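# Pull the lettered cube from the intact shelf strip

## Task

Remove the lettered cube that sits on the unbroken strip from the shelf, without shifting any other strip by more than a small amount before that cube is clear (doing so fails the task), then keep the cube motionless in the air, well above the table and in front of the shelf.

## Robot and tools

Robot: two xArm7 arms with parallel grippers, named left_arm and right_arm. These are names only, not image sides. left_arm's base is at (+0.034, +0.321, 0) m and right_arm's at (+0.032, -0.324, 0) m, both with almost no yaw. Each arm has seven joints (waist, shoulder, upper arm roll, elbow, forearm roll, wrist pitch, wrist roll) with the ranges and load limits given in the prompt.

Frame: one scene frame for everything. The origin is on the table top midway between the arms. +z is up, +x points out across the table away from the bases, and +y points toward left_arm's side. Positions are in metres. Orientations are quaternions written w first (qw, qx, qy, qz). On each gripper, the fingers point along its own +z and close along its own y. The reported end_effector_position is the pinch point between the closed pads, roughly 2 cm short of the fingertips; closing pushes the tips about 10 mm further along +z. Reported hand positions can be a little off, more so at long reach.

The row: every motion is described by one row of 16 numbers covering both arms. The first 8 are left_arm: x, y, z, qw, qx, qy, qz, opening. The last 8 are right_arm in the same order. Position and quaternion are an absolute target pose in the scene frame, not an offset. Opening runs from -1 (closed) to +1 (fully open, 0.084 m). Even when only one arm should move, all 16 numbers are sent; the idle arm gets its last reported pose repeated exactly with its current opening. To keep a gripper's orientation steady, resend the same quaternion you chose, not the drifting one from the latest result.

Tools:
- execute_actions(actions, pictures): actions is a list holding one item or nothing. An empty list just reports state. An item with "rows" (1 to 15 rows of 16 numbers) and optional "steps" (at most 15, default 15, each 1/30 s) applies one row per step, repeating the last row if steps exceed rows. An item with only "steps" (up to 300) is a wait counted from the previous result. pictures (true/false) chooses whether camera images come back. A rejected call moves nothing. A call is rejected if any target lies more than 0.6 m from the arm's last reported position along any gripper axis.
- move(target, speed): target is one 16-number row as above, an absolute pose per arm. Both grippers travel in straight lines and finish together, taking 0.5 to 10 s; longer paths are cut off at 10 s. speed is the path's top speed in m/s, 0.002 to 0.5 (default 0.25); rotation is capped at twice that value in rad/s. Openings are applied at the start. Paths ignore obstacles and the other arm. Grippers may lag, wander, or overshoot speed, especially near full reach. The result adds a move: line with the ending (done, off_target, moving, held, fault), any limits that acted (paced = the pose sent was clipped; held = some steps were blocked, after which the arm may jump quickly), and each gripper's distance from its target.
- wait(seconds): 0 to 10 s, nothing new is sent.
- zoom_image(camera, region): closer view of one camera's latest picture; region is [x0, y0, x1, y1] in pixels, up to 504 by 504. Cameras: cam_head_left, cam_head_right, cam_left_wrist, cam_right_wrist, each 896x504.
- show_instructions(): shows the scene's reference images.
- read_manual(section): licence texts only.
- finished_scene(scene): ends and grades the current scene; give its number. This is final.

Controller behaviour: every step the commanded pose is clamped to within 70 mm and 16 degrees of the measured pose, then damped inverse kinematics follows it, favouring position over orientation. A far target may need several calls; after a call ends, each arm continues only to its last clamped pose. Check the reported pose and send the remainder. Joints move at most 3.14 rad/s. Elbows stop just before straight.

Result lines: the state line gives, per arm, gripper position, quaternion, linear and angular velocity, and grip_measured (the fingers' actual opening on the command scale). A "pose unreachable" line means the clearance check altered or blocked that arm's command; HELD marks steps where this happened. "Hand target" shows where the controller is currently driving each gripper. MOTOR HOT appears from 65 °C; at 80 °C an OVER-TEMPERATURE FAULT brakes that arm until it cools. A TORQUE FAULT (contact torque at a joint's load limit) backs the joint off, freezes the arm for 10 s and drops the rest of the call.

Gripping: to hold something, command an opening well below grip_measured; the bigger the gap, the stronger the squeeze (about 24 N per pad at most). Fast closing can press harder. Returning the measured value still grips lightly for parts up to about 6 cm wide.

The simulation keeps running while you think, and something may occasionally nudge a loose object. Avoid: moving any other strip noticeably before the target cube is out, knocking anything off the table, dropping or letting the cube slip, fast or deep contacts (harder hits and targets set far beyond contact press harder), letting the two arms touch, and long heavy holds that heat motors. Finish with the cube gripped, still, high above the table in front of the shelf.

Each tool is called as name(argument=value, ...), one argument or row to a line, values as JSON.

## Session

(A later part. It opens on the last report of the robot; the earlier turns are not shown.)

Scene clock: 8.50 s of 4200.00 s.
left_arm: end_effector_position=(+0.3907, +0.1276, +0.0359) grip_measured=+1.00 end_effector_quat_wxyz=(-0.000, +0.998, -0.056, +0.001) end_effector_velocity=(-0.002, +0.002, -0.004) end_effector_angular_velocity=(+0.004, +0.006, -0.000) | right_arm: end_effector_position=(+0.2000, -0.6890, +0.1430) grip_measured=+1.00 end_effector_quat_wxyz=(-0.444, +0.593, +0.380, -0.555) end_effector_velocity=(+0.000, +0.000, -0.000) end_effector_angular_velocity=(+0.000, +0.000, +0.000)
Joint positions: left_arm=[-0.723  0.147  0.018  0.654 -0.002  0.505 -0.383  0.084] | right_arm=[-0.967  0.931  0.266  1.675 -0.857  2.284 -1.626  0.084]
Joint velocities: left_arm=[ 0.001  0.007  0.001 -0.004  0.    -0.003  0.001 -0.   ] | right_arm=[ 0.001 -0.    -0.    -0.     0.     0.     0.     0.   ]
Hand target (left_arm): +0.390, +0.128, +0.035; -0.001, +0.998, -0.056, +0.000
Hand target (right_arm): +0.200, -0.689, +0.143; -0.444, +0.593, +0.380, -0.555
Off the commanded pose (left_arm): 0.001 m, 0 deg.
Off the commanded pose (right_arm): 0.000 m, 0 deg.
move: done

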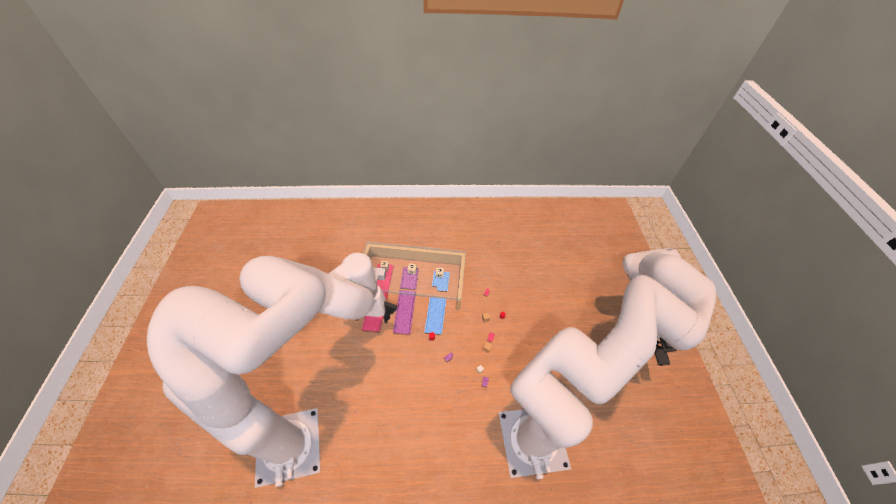

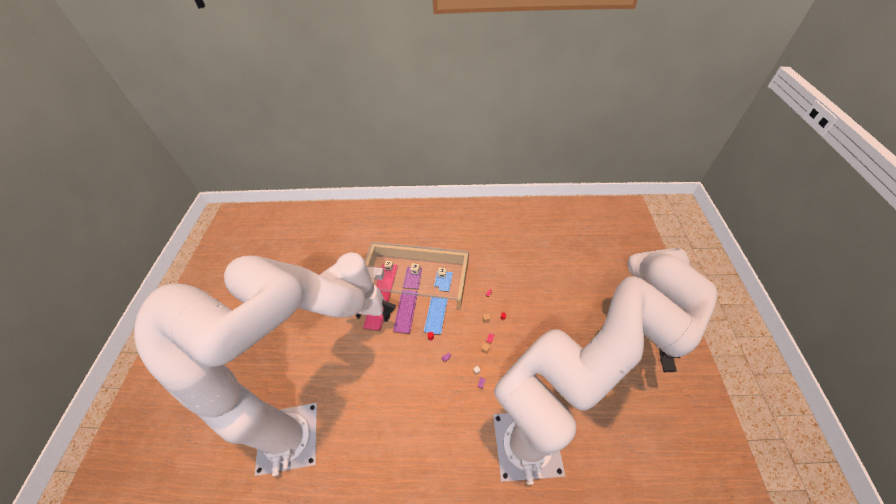

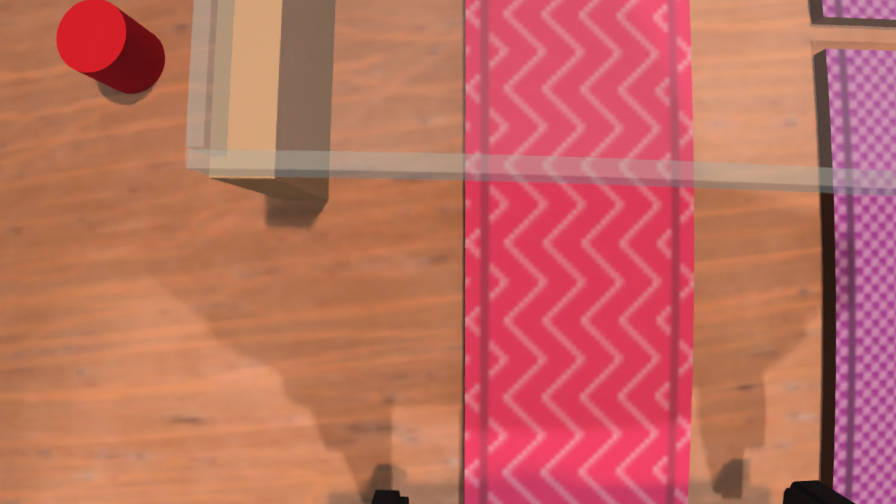

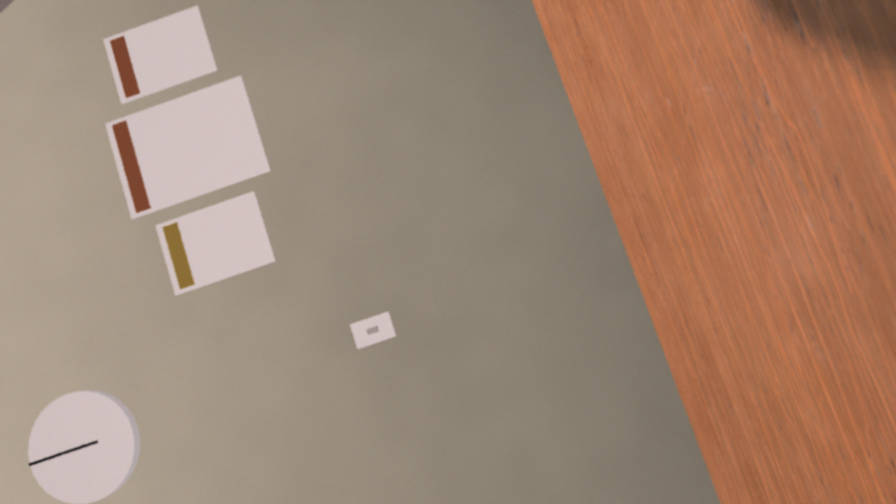

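Centered; narrow to 0.75.

move(
  target=[0.391,0.128,0.035,0,0.998,-0.057,0,0.75, 0.2,-0.689,0.143,-0.444,0.593,0.38,-0.555,1],
)

move(
  target=[0.391,0.128,0.018,0,0.998,-0.057,0,0.75, 0.2,-0.689,0.143,-0.444,0.593,0.38,-0.555,1],
  speed=0.03,
)

move(
  target=[0.391,0.128,0.019,0,0.998,-0.057,0,-0.5, 0.2,-0.689,0.143,-0.444,0.593,0.38,-0.555,1],
)

move(
  target=[0.2,0.15,0.02,0,0.998,-0.057,0,-0.5, 0.2,-0.689,0.143,-0.444,0.593,0.38,-0.555,1],
  speed=0.07,
)

move(
  target=[0.2,0.15,0.02,0,0.998,-0.057,0,0.75, 0.2,-0.689,0.143,-0.444,0.593,0.38,-0.555,1],
)

move(
  target=[0.32,0.1,0.25,0,1,0,0,0.75, 0.2,-0.689,0.143,-0.444,0.593,0.38,-0.555,1],
)

Scene clock: 14.20 s of 4200.00 s.
left_arm: end_effector_position=(+0.3910, +0.1280, +0.0350) grip_measured=+0.75 end_effector_quat_wxyz=(-0.000, +0.998, -0.057, +0.000) end_effector_velocity=(-0.000, +0.000, -0.000) end_effector_angular_velocity=(+0.000, +0.001, -0.001) | right_arm: end_effector_position=(+0.2000, -0.6890, +0.1430) grip_measured=+1.00 end_effector_quat_wxyz=(-0.444, +0.593, +0.380, -0.555) end_effector_velocity=(+0.000, +0.000, -0.000) end_effector_angular_velocity=(+0.000, +0.000, +0.000)
Joint positions: left_arm=[-0.722  0.151  0.018  0.655 -0.006  0.505 -0.377  0.075] | right_arm=[-0.967  0.931  0.266  1.675 -0.857  2.284 -1.626  0.084]
Joint velocities: left_arm=[-0.     0.     0.     0.     0.     0.001  0.001 -0.   ] | right_arm=[ 0.  0.  0.  0. -0.  0.  0.  0.]
Hand target (left_arm): +0.391, +0.128, +0.035; -0.000, +0.998, -0.057, +0.000
Hand target (right_arm): +0.200, -0.689, +0.143; -0.444, +0.593, +0.380, -0.555
Off the commanded pose (left_arm): 0.000 m, 0 deg.
Off the commanded pose (right_arm): 0.000 m, 0 deg.
After step 90, 2.00 s passed at rest.
move: done

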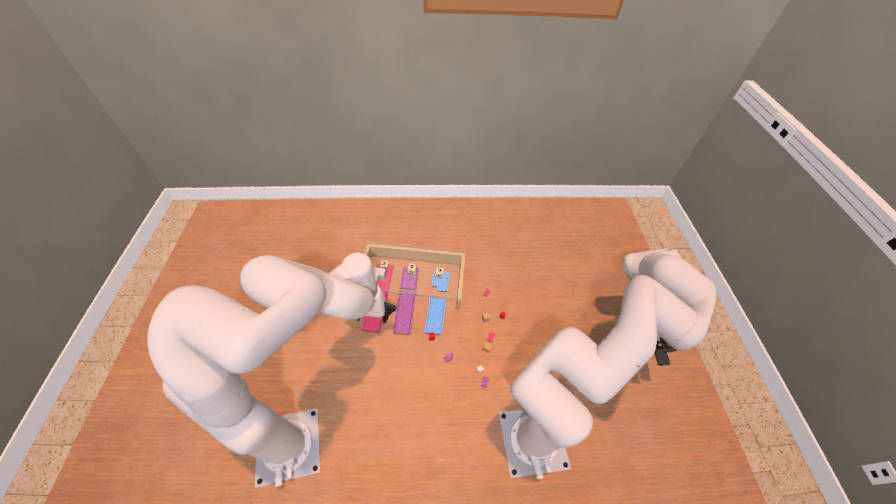

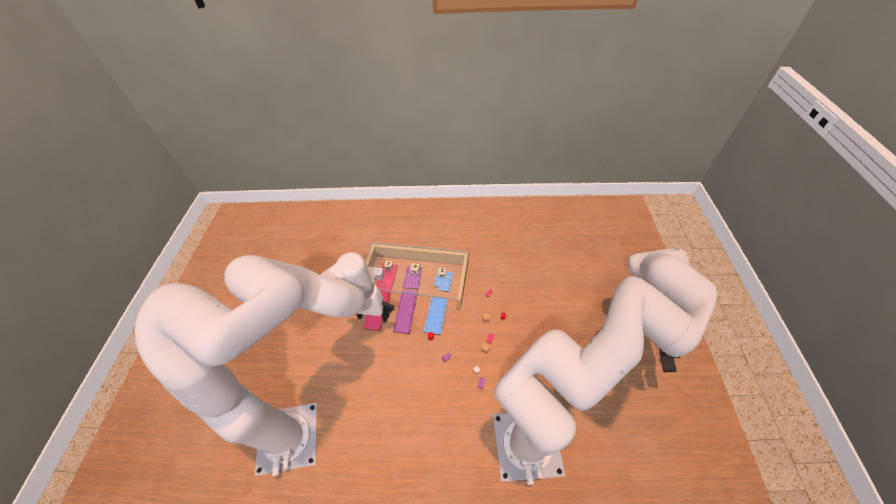

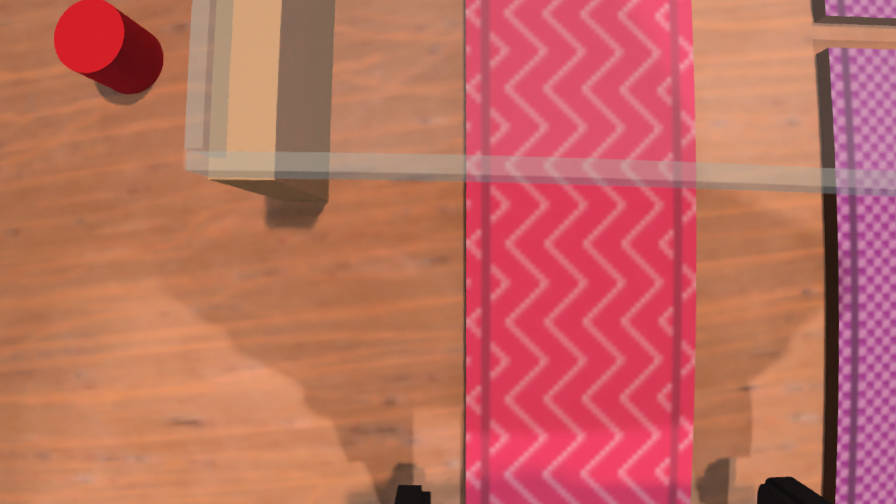

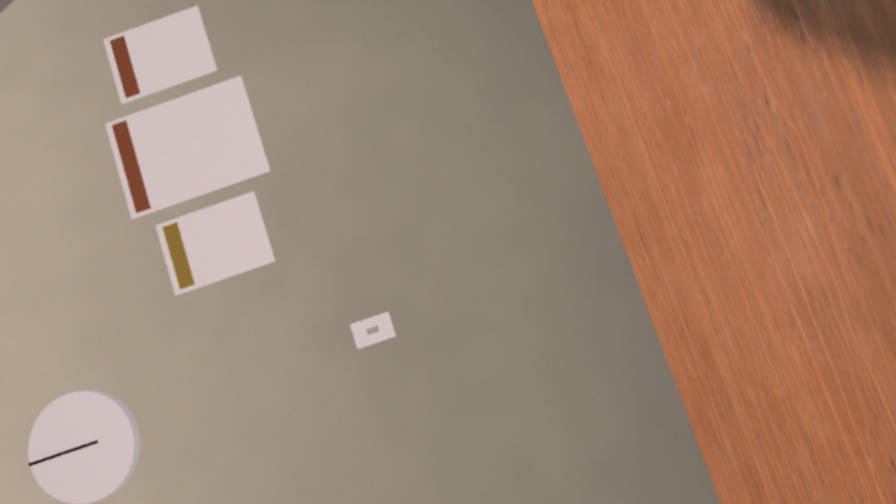

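Scene clock: 15.03 s of 4200.00 s.
left_arm: end_effector_position=(+0.3910, +0.1280, +0.0182) grip_measured=+0.75 end_effector_quat_wxyz=(-0.000, +0.998, -0.057, +0.000) end_effector_velocity=(+0.001, -0.001, +0.000) end_effector_angular_velocity=(-0.002, -0.004, -0.001) | right_arm: end_effector_position=(+0.2000, -0.6890, +0.1430) grip_measured=+1.00 end_effector_quat_wxyz=(-0.444, +0.593, +0.380, -0.555) end_effector_velocity=(-0.000, +0.000, -0.000) end_effector_angular_velocity=(+0.001, -0.000, -0.001)
Joint positions: left_arm=[-0.721  0.2    0.017  0.653 -0.007  0.453 -0.376  0.075] | right_arm=[-0.967  0.931  0.266  1.675 -0.857  2.284 -1.626  0.084]
Joint velocities: left_arm=[-0.     0.002 -0.     0.002  0.    -0.004 -0.    -0.   ] | right_arm=[-0.001  0.     0.     0.     0.001 -0.    -0.    -0.   ]
Hand target (left_arm): +0.391, +0.128, +0.018; -0.000, +0.998, -0.057, +0.000
Hand target (right_arm): +0.200, -0.689, +0.143; -0.444, +0.593, +0.380, -0.555
Off the commanded pose (left_arm): 0.000 m, 0 deg.
Off the commanded pose (right_arm): 0.000 m, 0 deg.
move: done

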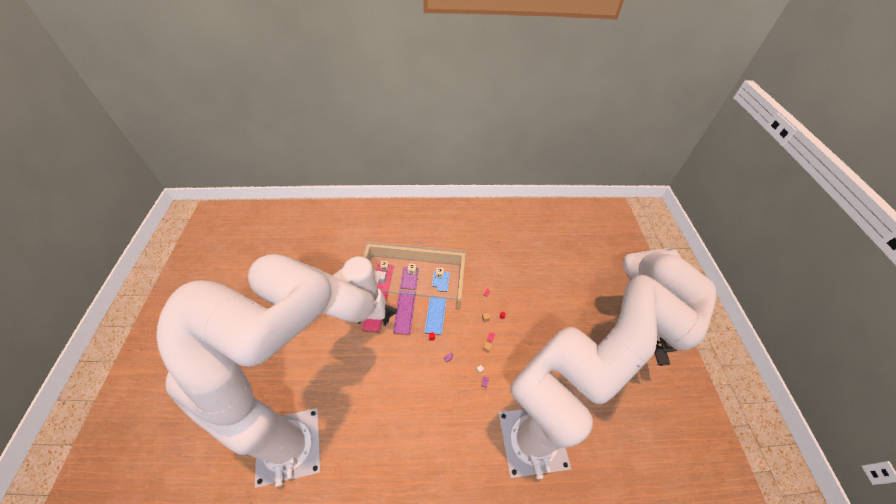

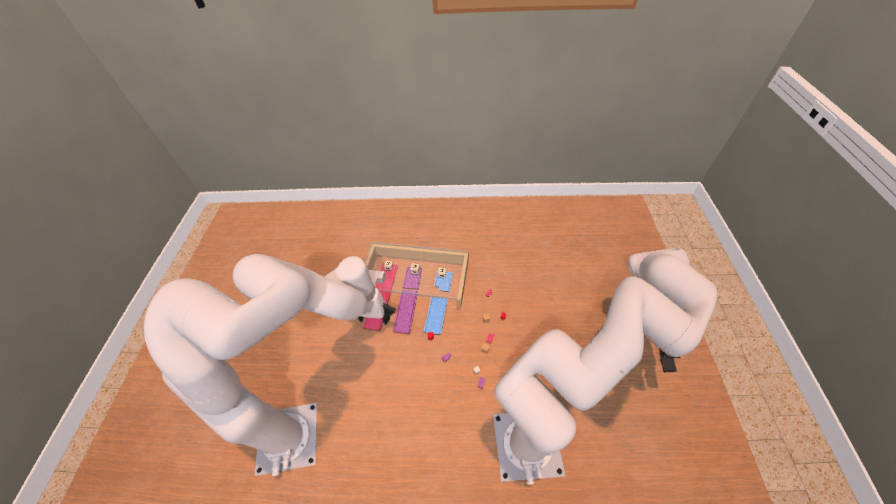

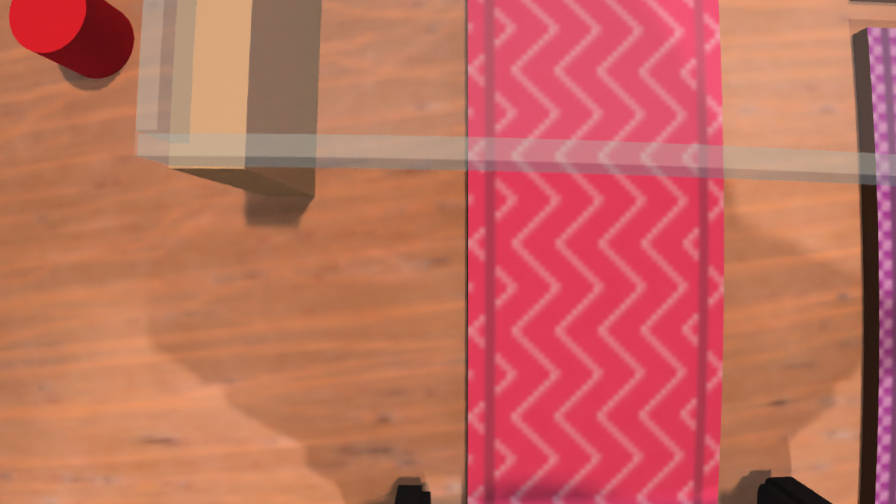

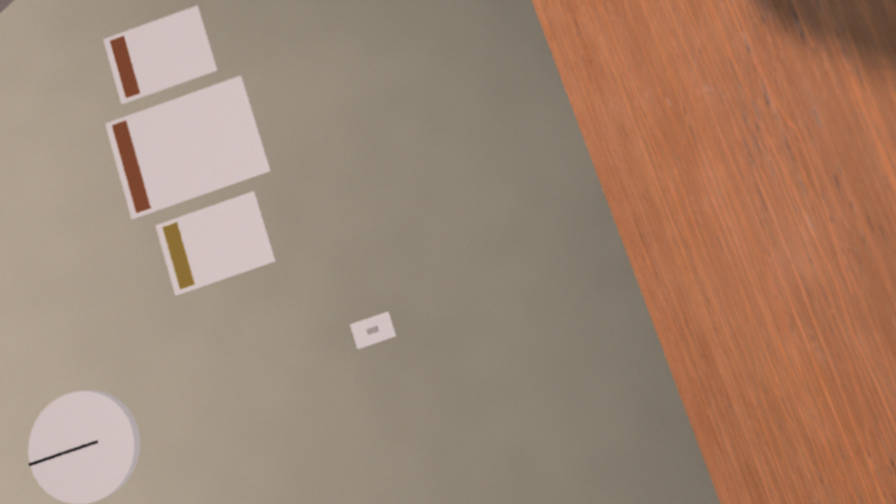

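Scene clock: 15.73 s of 4200.00 s.
left_arm: end_effector_position=(+0.3910, +0.1280, +0.0190) grip_measured=+0.29 end_effector_quat_wxyz=(-0.000, +0.998, -0.057, -0.000) end_effector_velocity=(+0.000, -0.000, +0.000) end_effector_angular_velocity=(-0.001, -0.001, -0.000) | right_arm: end_effector_position=(+0.2000, -0.6890, +0.1430) grip_measured=+1.00 end_effector_quat_wxyz=(-0.444, +0.593, +0.380, -0.555) end_effector_velocity=(-0.000, +0.000, -0.000) end_effector_angular_velocity=(+0.001, +0.001, -0.000)
Joint positions: left_arm=[-0.721  0.198  0.017  0.653 -0.008  0.456 -0.375  0.057] | right_arm=[-0.967  0.931  0.266  1.675 -0.857  2.284 -1.626  0.084]
Joint velocities: left_arm=[ 0.    -0.    -0.     0.    -0.    -0.001  0.     0.   ] | right_arm=[-0.     0.001  0.    -0.     0.     0.    -0.001  0.   ]
Hand target (left_arm): +0.391, +0.128, +0.019; +0.000, +0.998, -0.057, -0.000
Hand target (right_arm): +0.200, -0.689, +0.143; -0.444, +0.593, +0.380, -0.555
Off the commanded pose (left_arm): 0.000 m, 0 deg.
Off the commanded pose (right_arm): 0.000 m, 0 deg.
move: done

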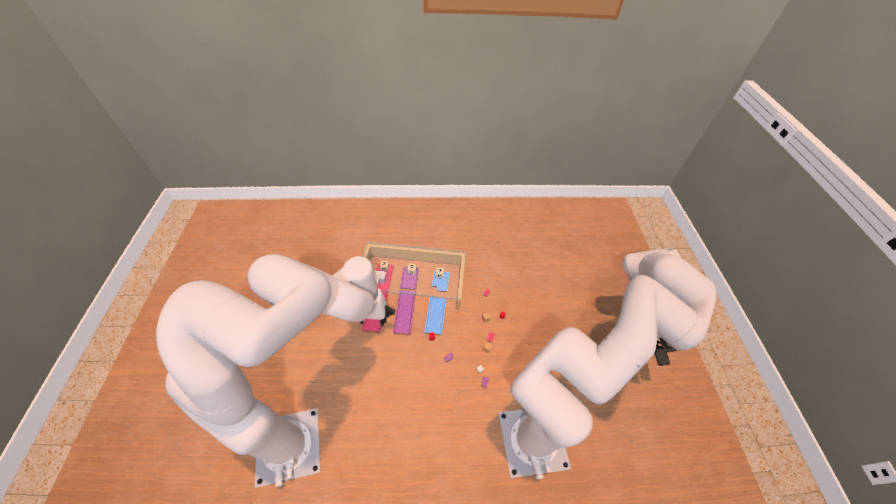

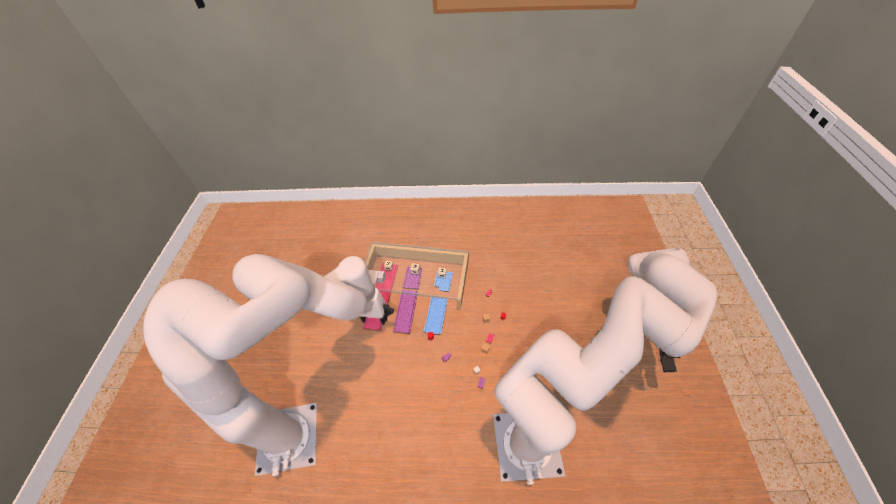

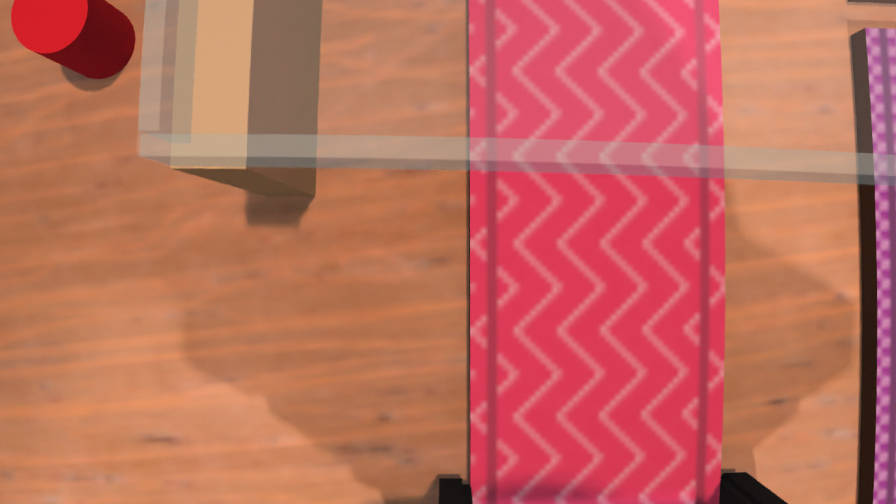

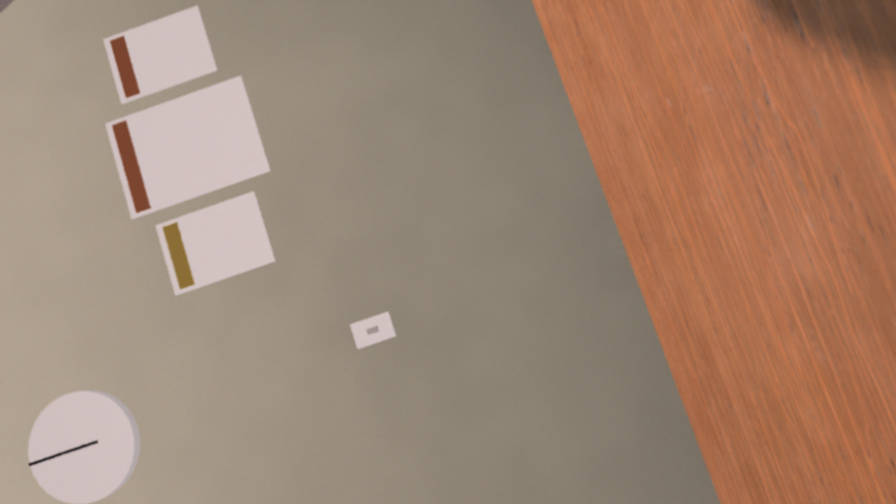

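Scene clock: 18.83 s of 4200.00 s.
left_arm: end_effector_position=(+0.2005, +0.1501, +0.0203) grip_measured=+0.29 end_effector_quat_wxyz=(-0.000, +0.998, -0.057, +0.000) end_effector_velocity=(-0.002, +0.001, -0.000) end_effector_angular_velocity=(+0.001, +0.002, +0.002) | right_arm: end_effector_position=(+0.2000, -0.6890, +0.1430) grip_measured=+1.00 end_effector_quat_wxyz=(-0.444, +0.593, +0.380, -0.555) end_effector_velocity=(-0.000, -0.000, +0.000) end_effector_angular_velocity=(-0.000, -0.000, -0.001)
Joint positions: left_arm=[-0.914 -0.295 -0.127  0.079 -0.098  0.374 -0.622  0.057] | right_arm=[-0.967  0.931  0.266  1.675 -0.857  2.284 -1.626  0.084]
Joint velocities: left_arm=[-0.003 -0.005 -0.    -0.004 -0.004  0.003 -0.002 -0.   ] | right_arm=[-0.001 -0.    -0.     0.     0.    -0.     0.    -0.   ]
Hand target (left_arm): +0.200, +0.150, +0.020; -0.001, +0.998, -0.057, +0.000
Hand target (right_arm): +0.200, -0.689, +0.143; -0.444, +0.593, +0.380, -0.555
Off the commanded pose (left_arm): 0.001 m, 0 deg.
Off the commanded pose (right_arm): 0.000 m, 0 deg.
move: done

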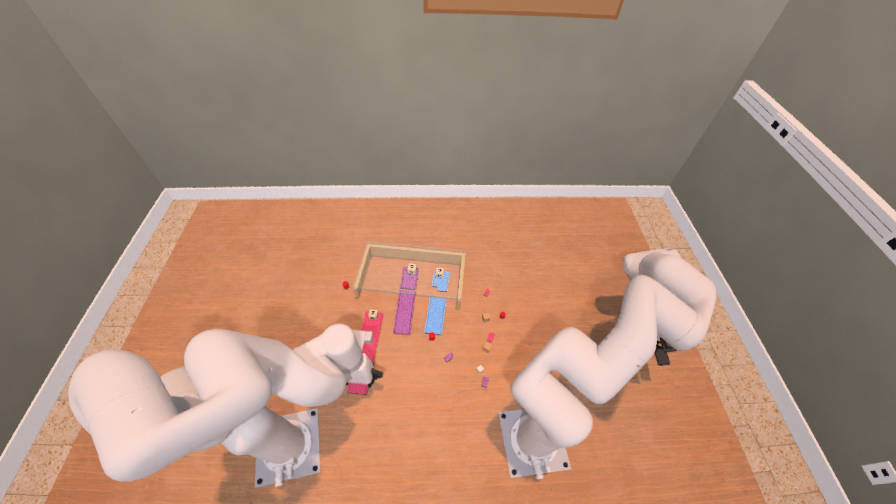

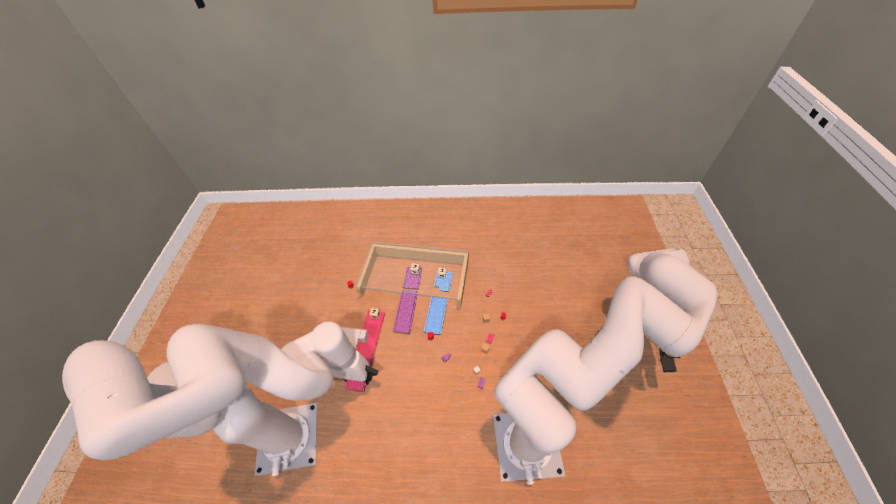

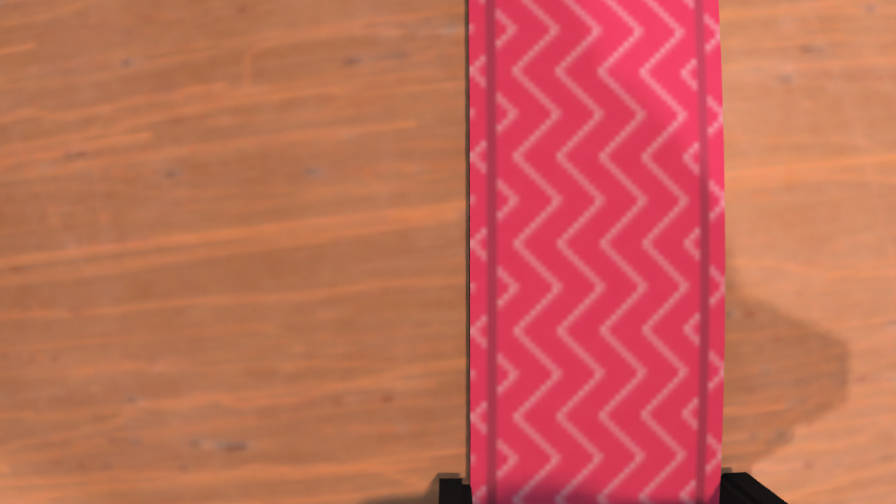

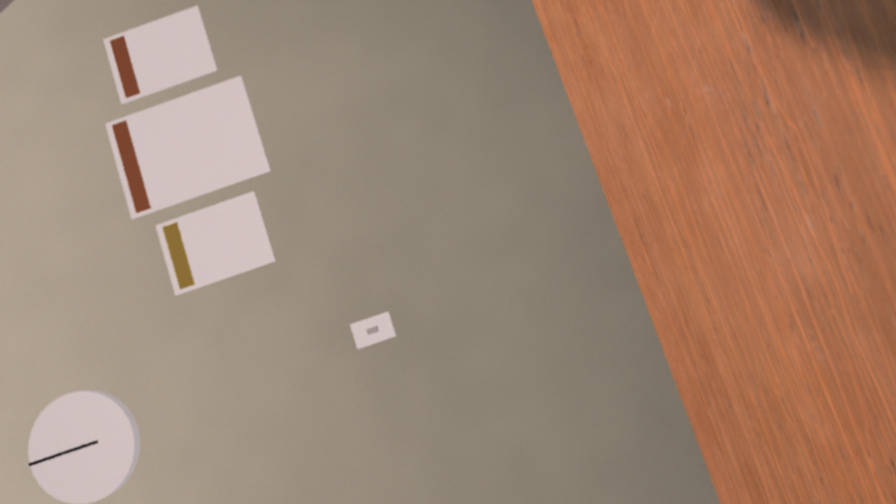

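Scene clock: 19.53 s of 4200.00 s.
left_arm: end_effector_position=(+0.2000, +0.1500, +0.0200) grip_measured=+0.75 end_effector_quat_wxyz=(-0.000, +0.998, -0.057, +0.000) end_effector_velocity=(+0.000, +0.000, -0.000) end_effector_angular_velocity=(+0.000, +0.000, +0.001) | right_arm: end_effector_position=(+0.2000, -0.6890, +0.1430) grip_measured=+1.00 end_effector_quat_wxyz=(-0.444, +0.593, +0.380, -0.555) end_effector_velocity=(+0.000, -0.000, +0.000) end_effector_angular_velocity=(-0.001, +0.000, +0.002)
Joint positions: left_arm=[-0.916 -0.295 -0.126  0.078 -0.1    0.372 -0.621  0.075] | right_arm=[-0.967  0.931  0.266  1.675 -0.857  2.284 -1.626  0.084]
Joint velocities: left_arm=[ 0.001 -0.    -0.    -0.    -0.    -0.    -0.    -0.   ] | right_arm=[ 0.001 -0.     0.    -0.    -0.001  0.     0.     0.   ]
Hand target (left_arm): +0.200, +0.150, +0.020; -0.000, +0.998, -0.057, +0.000
Hand target (right_arm): +0.200, -0.689, +0.143; -0.444, +0.593, +0.380, -0.555
Off the commanded pose (left_arm): 0.000 m, 0 deg.
Off the commanded pose (right_arm): 0.000 m, 0 deg.
move: done

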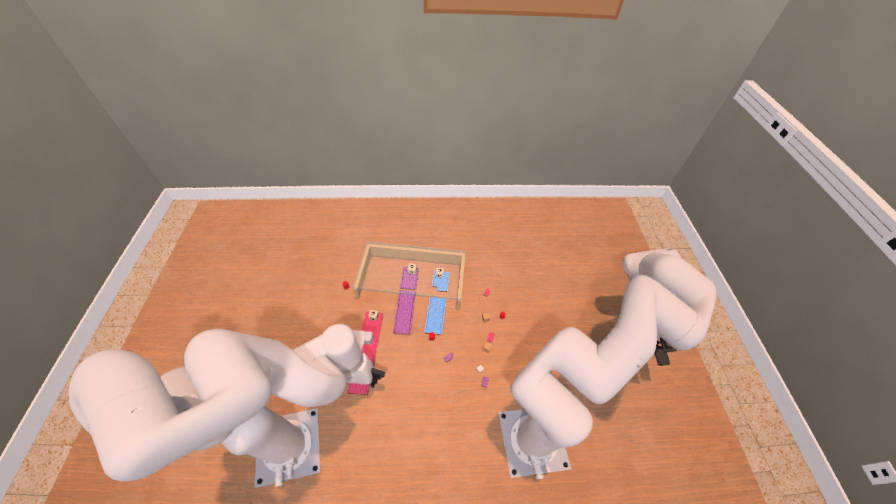

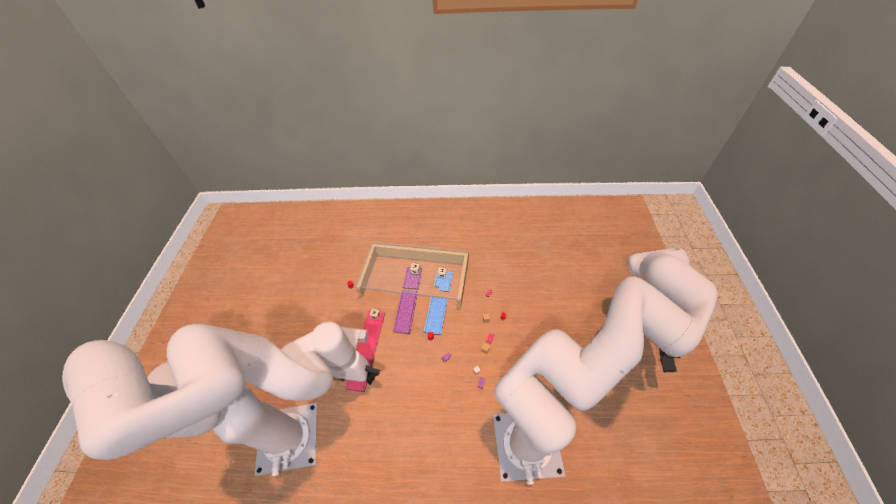

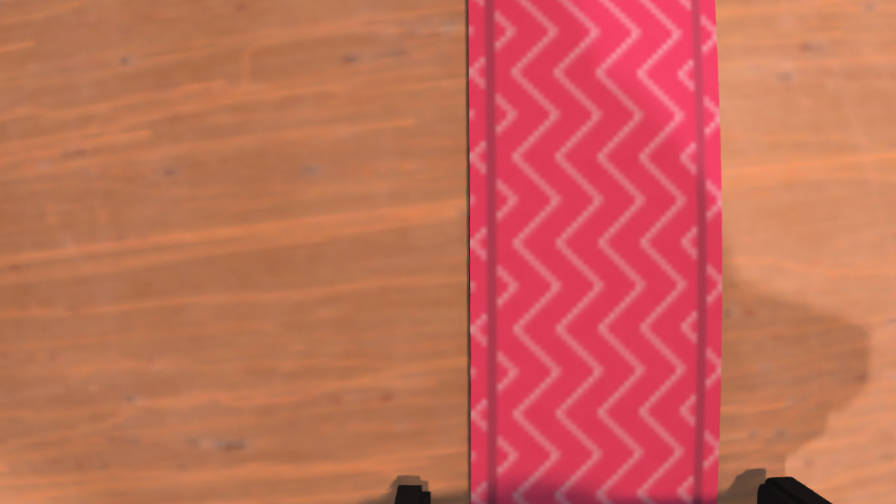

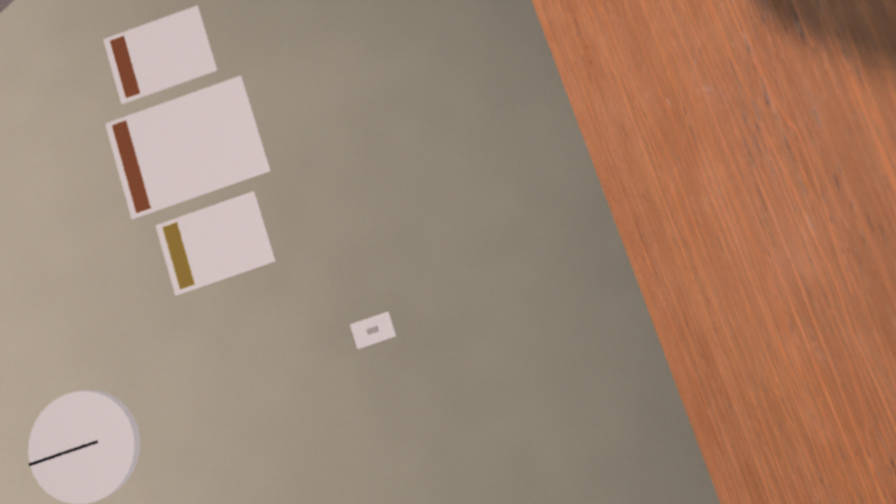

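Scene clock: 21.03 s of 4200.00 s.
left_arm: end_effector_position=(+0.3198, +0.0992, +0.2487) grip_measured=+0.75 end_effector_quat_wxyz=(+0.001, +1.000, -0.001, -0.001) end_effector_velocity=(+0.002, -0.001, +0.005) end_effector_angular_velocity=(-0.003, -0.005, +0.001) | right_arm: end_effector_position=(+0.2000, -0.6890, +0.1430) grip_measured=+1.00 end_effector_quat_wxyz=(-0.444, +0.593, +0.380, -0.555) end_effector_velocity=(-0.000, -0.000, -0.000) end_effector_angular_velocity=(-0.001, +0.001, -0.000)
Joint positions: left_arm=[-0.807 -0.383 -0.052  0.799 -0.024  1.184 -0.636  0.075] | right_arm=[-0.967  0.931  0.266  1.675 -0.857  2.284 -1.626  0.084]
Joint velocities: left_arm=[ 0.001  0.002  0.     0.015  0.001  0.008 -0.     0.   ] | right_arm=[-0.     0.001 -0.     0.    -0.     0.     0.001  0.   ]
Hand target (left_arm): +0.320, +0.099, +0.249; +0.001, +1.000, -0.001, -0.001
Hand target (right_arm): +0.200, -0.689, +0.143; -0.444, +0.593, +0.380, -0.555
Off the commanded pose (left_arm): 0.002 m, 0 deg.
Off the commanded pose (right_arm): 0.000 m, 0 deg.
move: done

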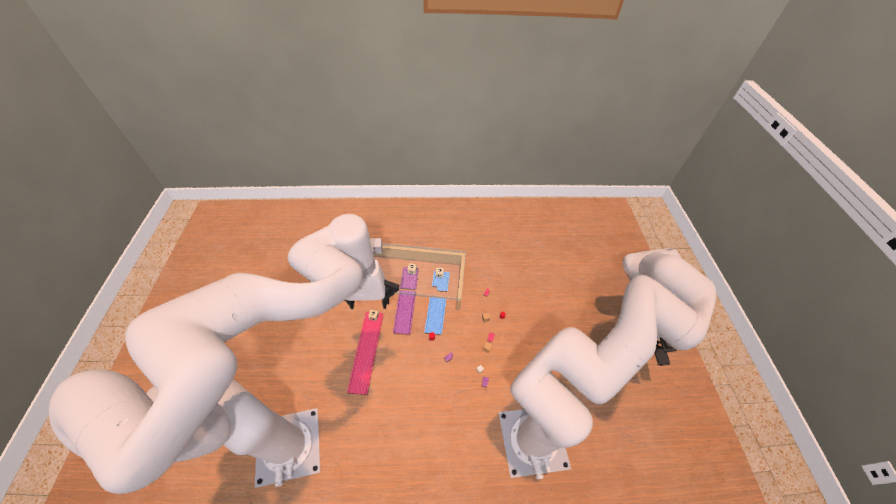

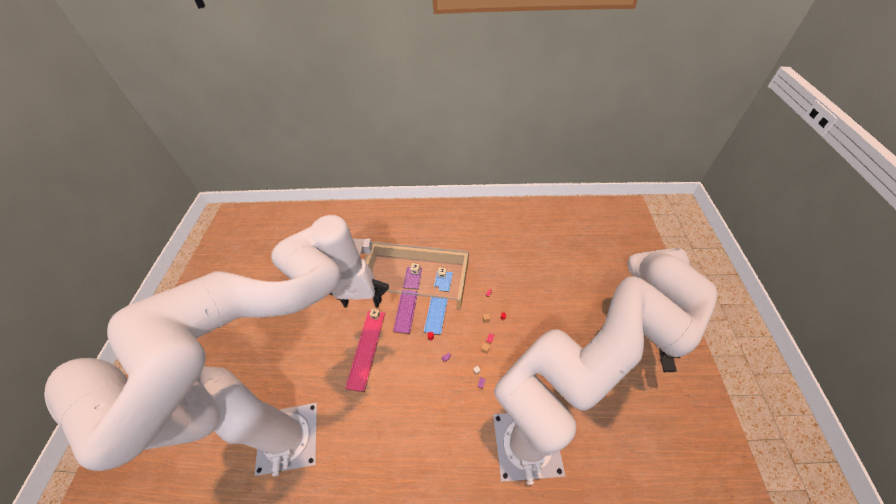

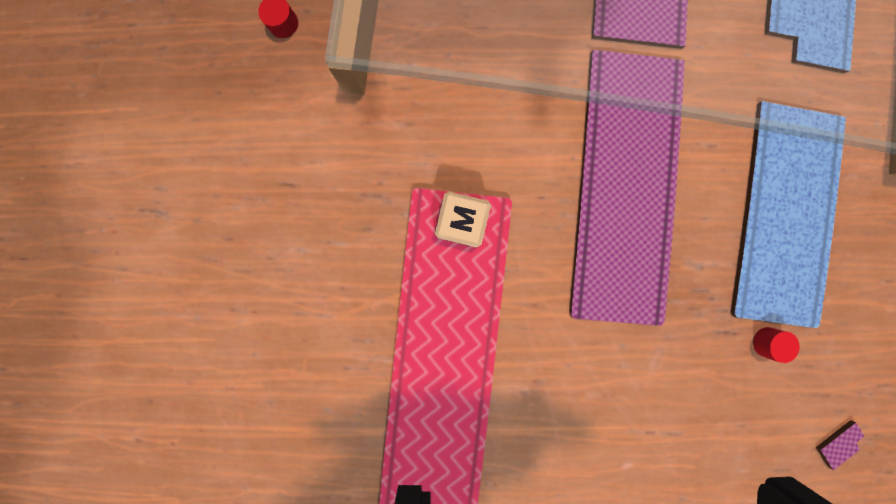

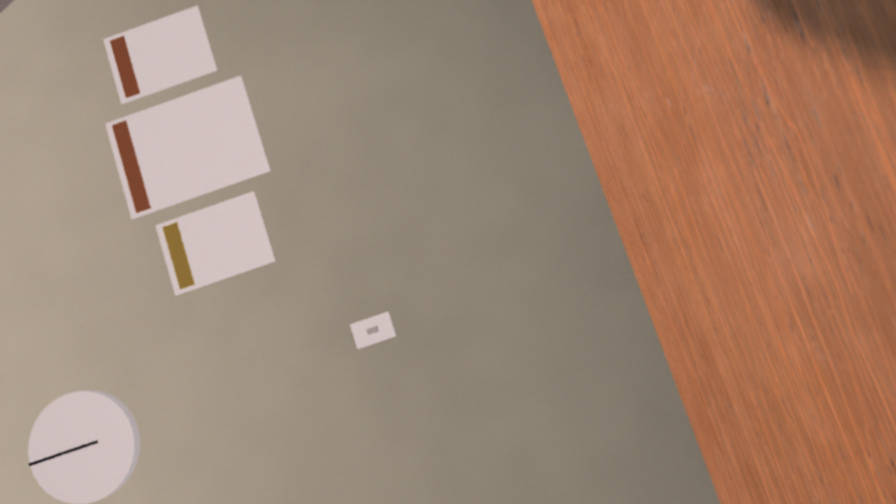

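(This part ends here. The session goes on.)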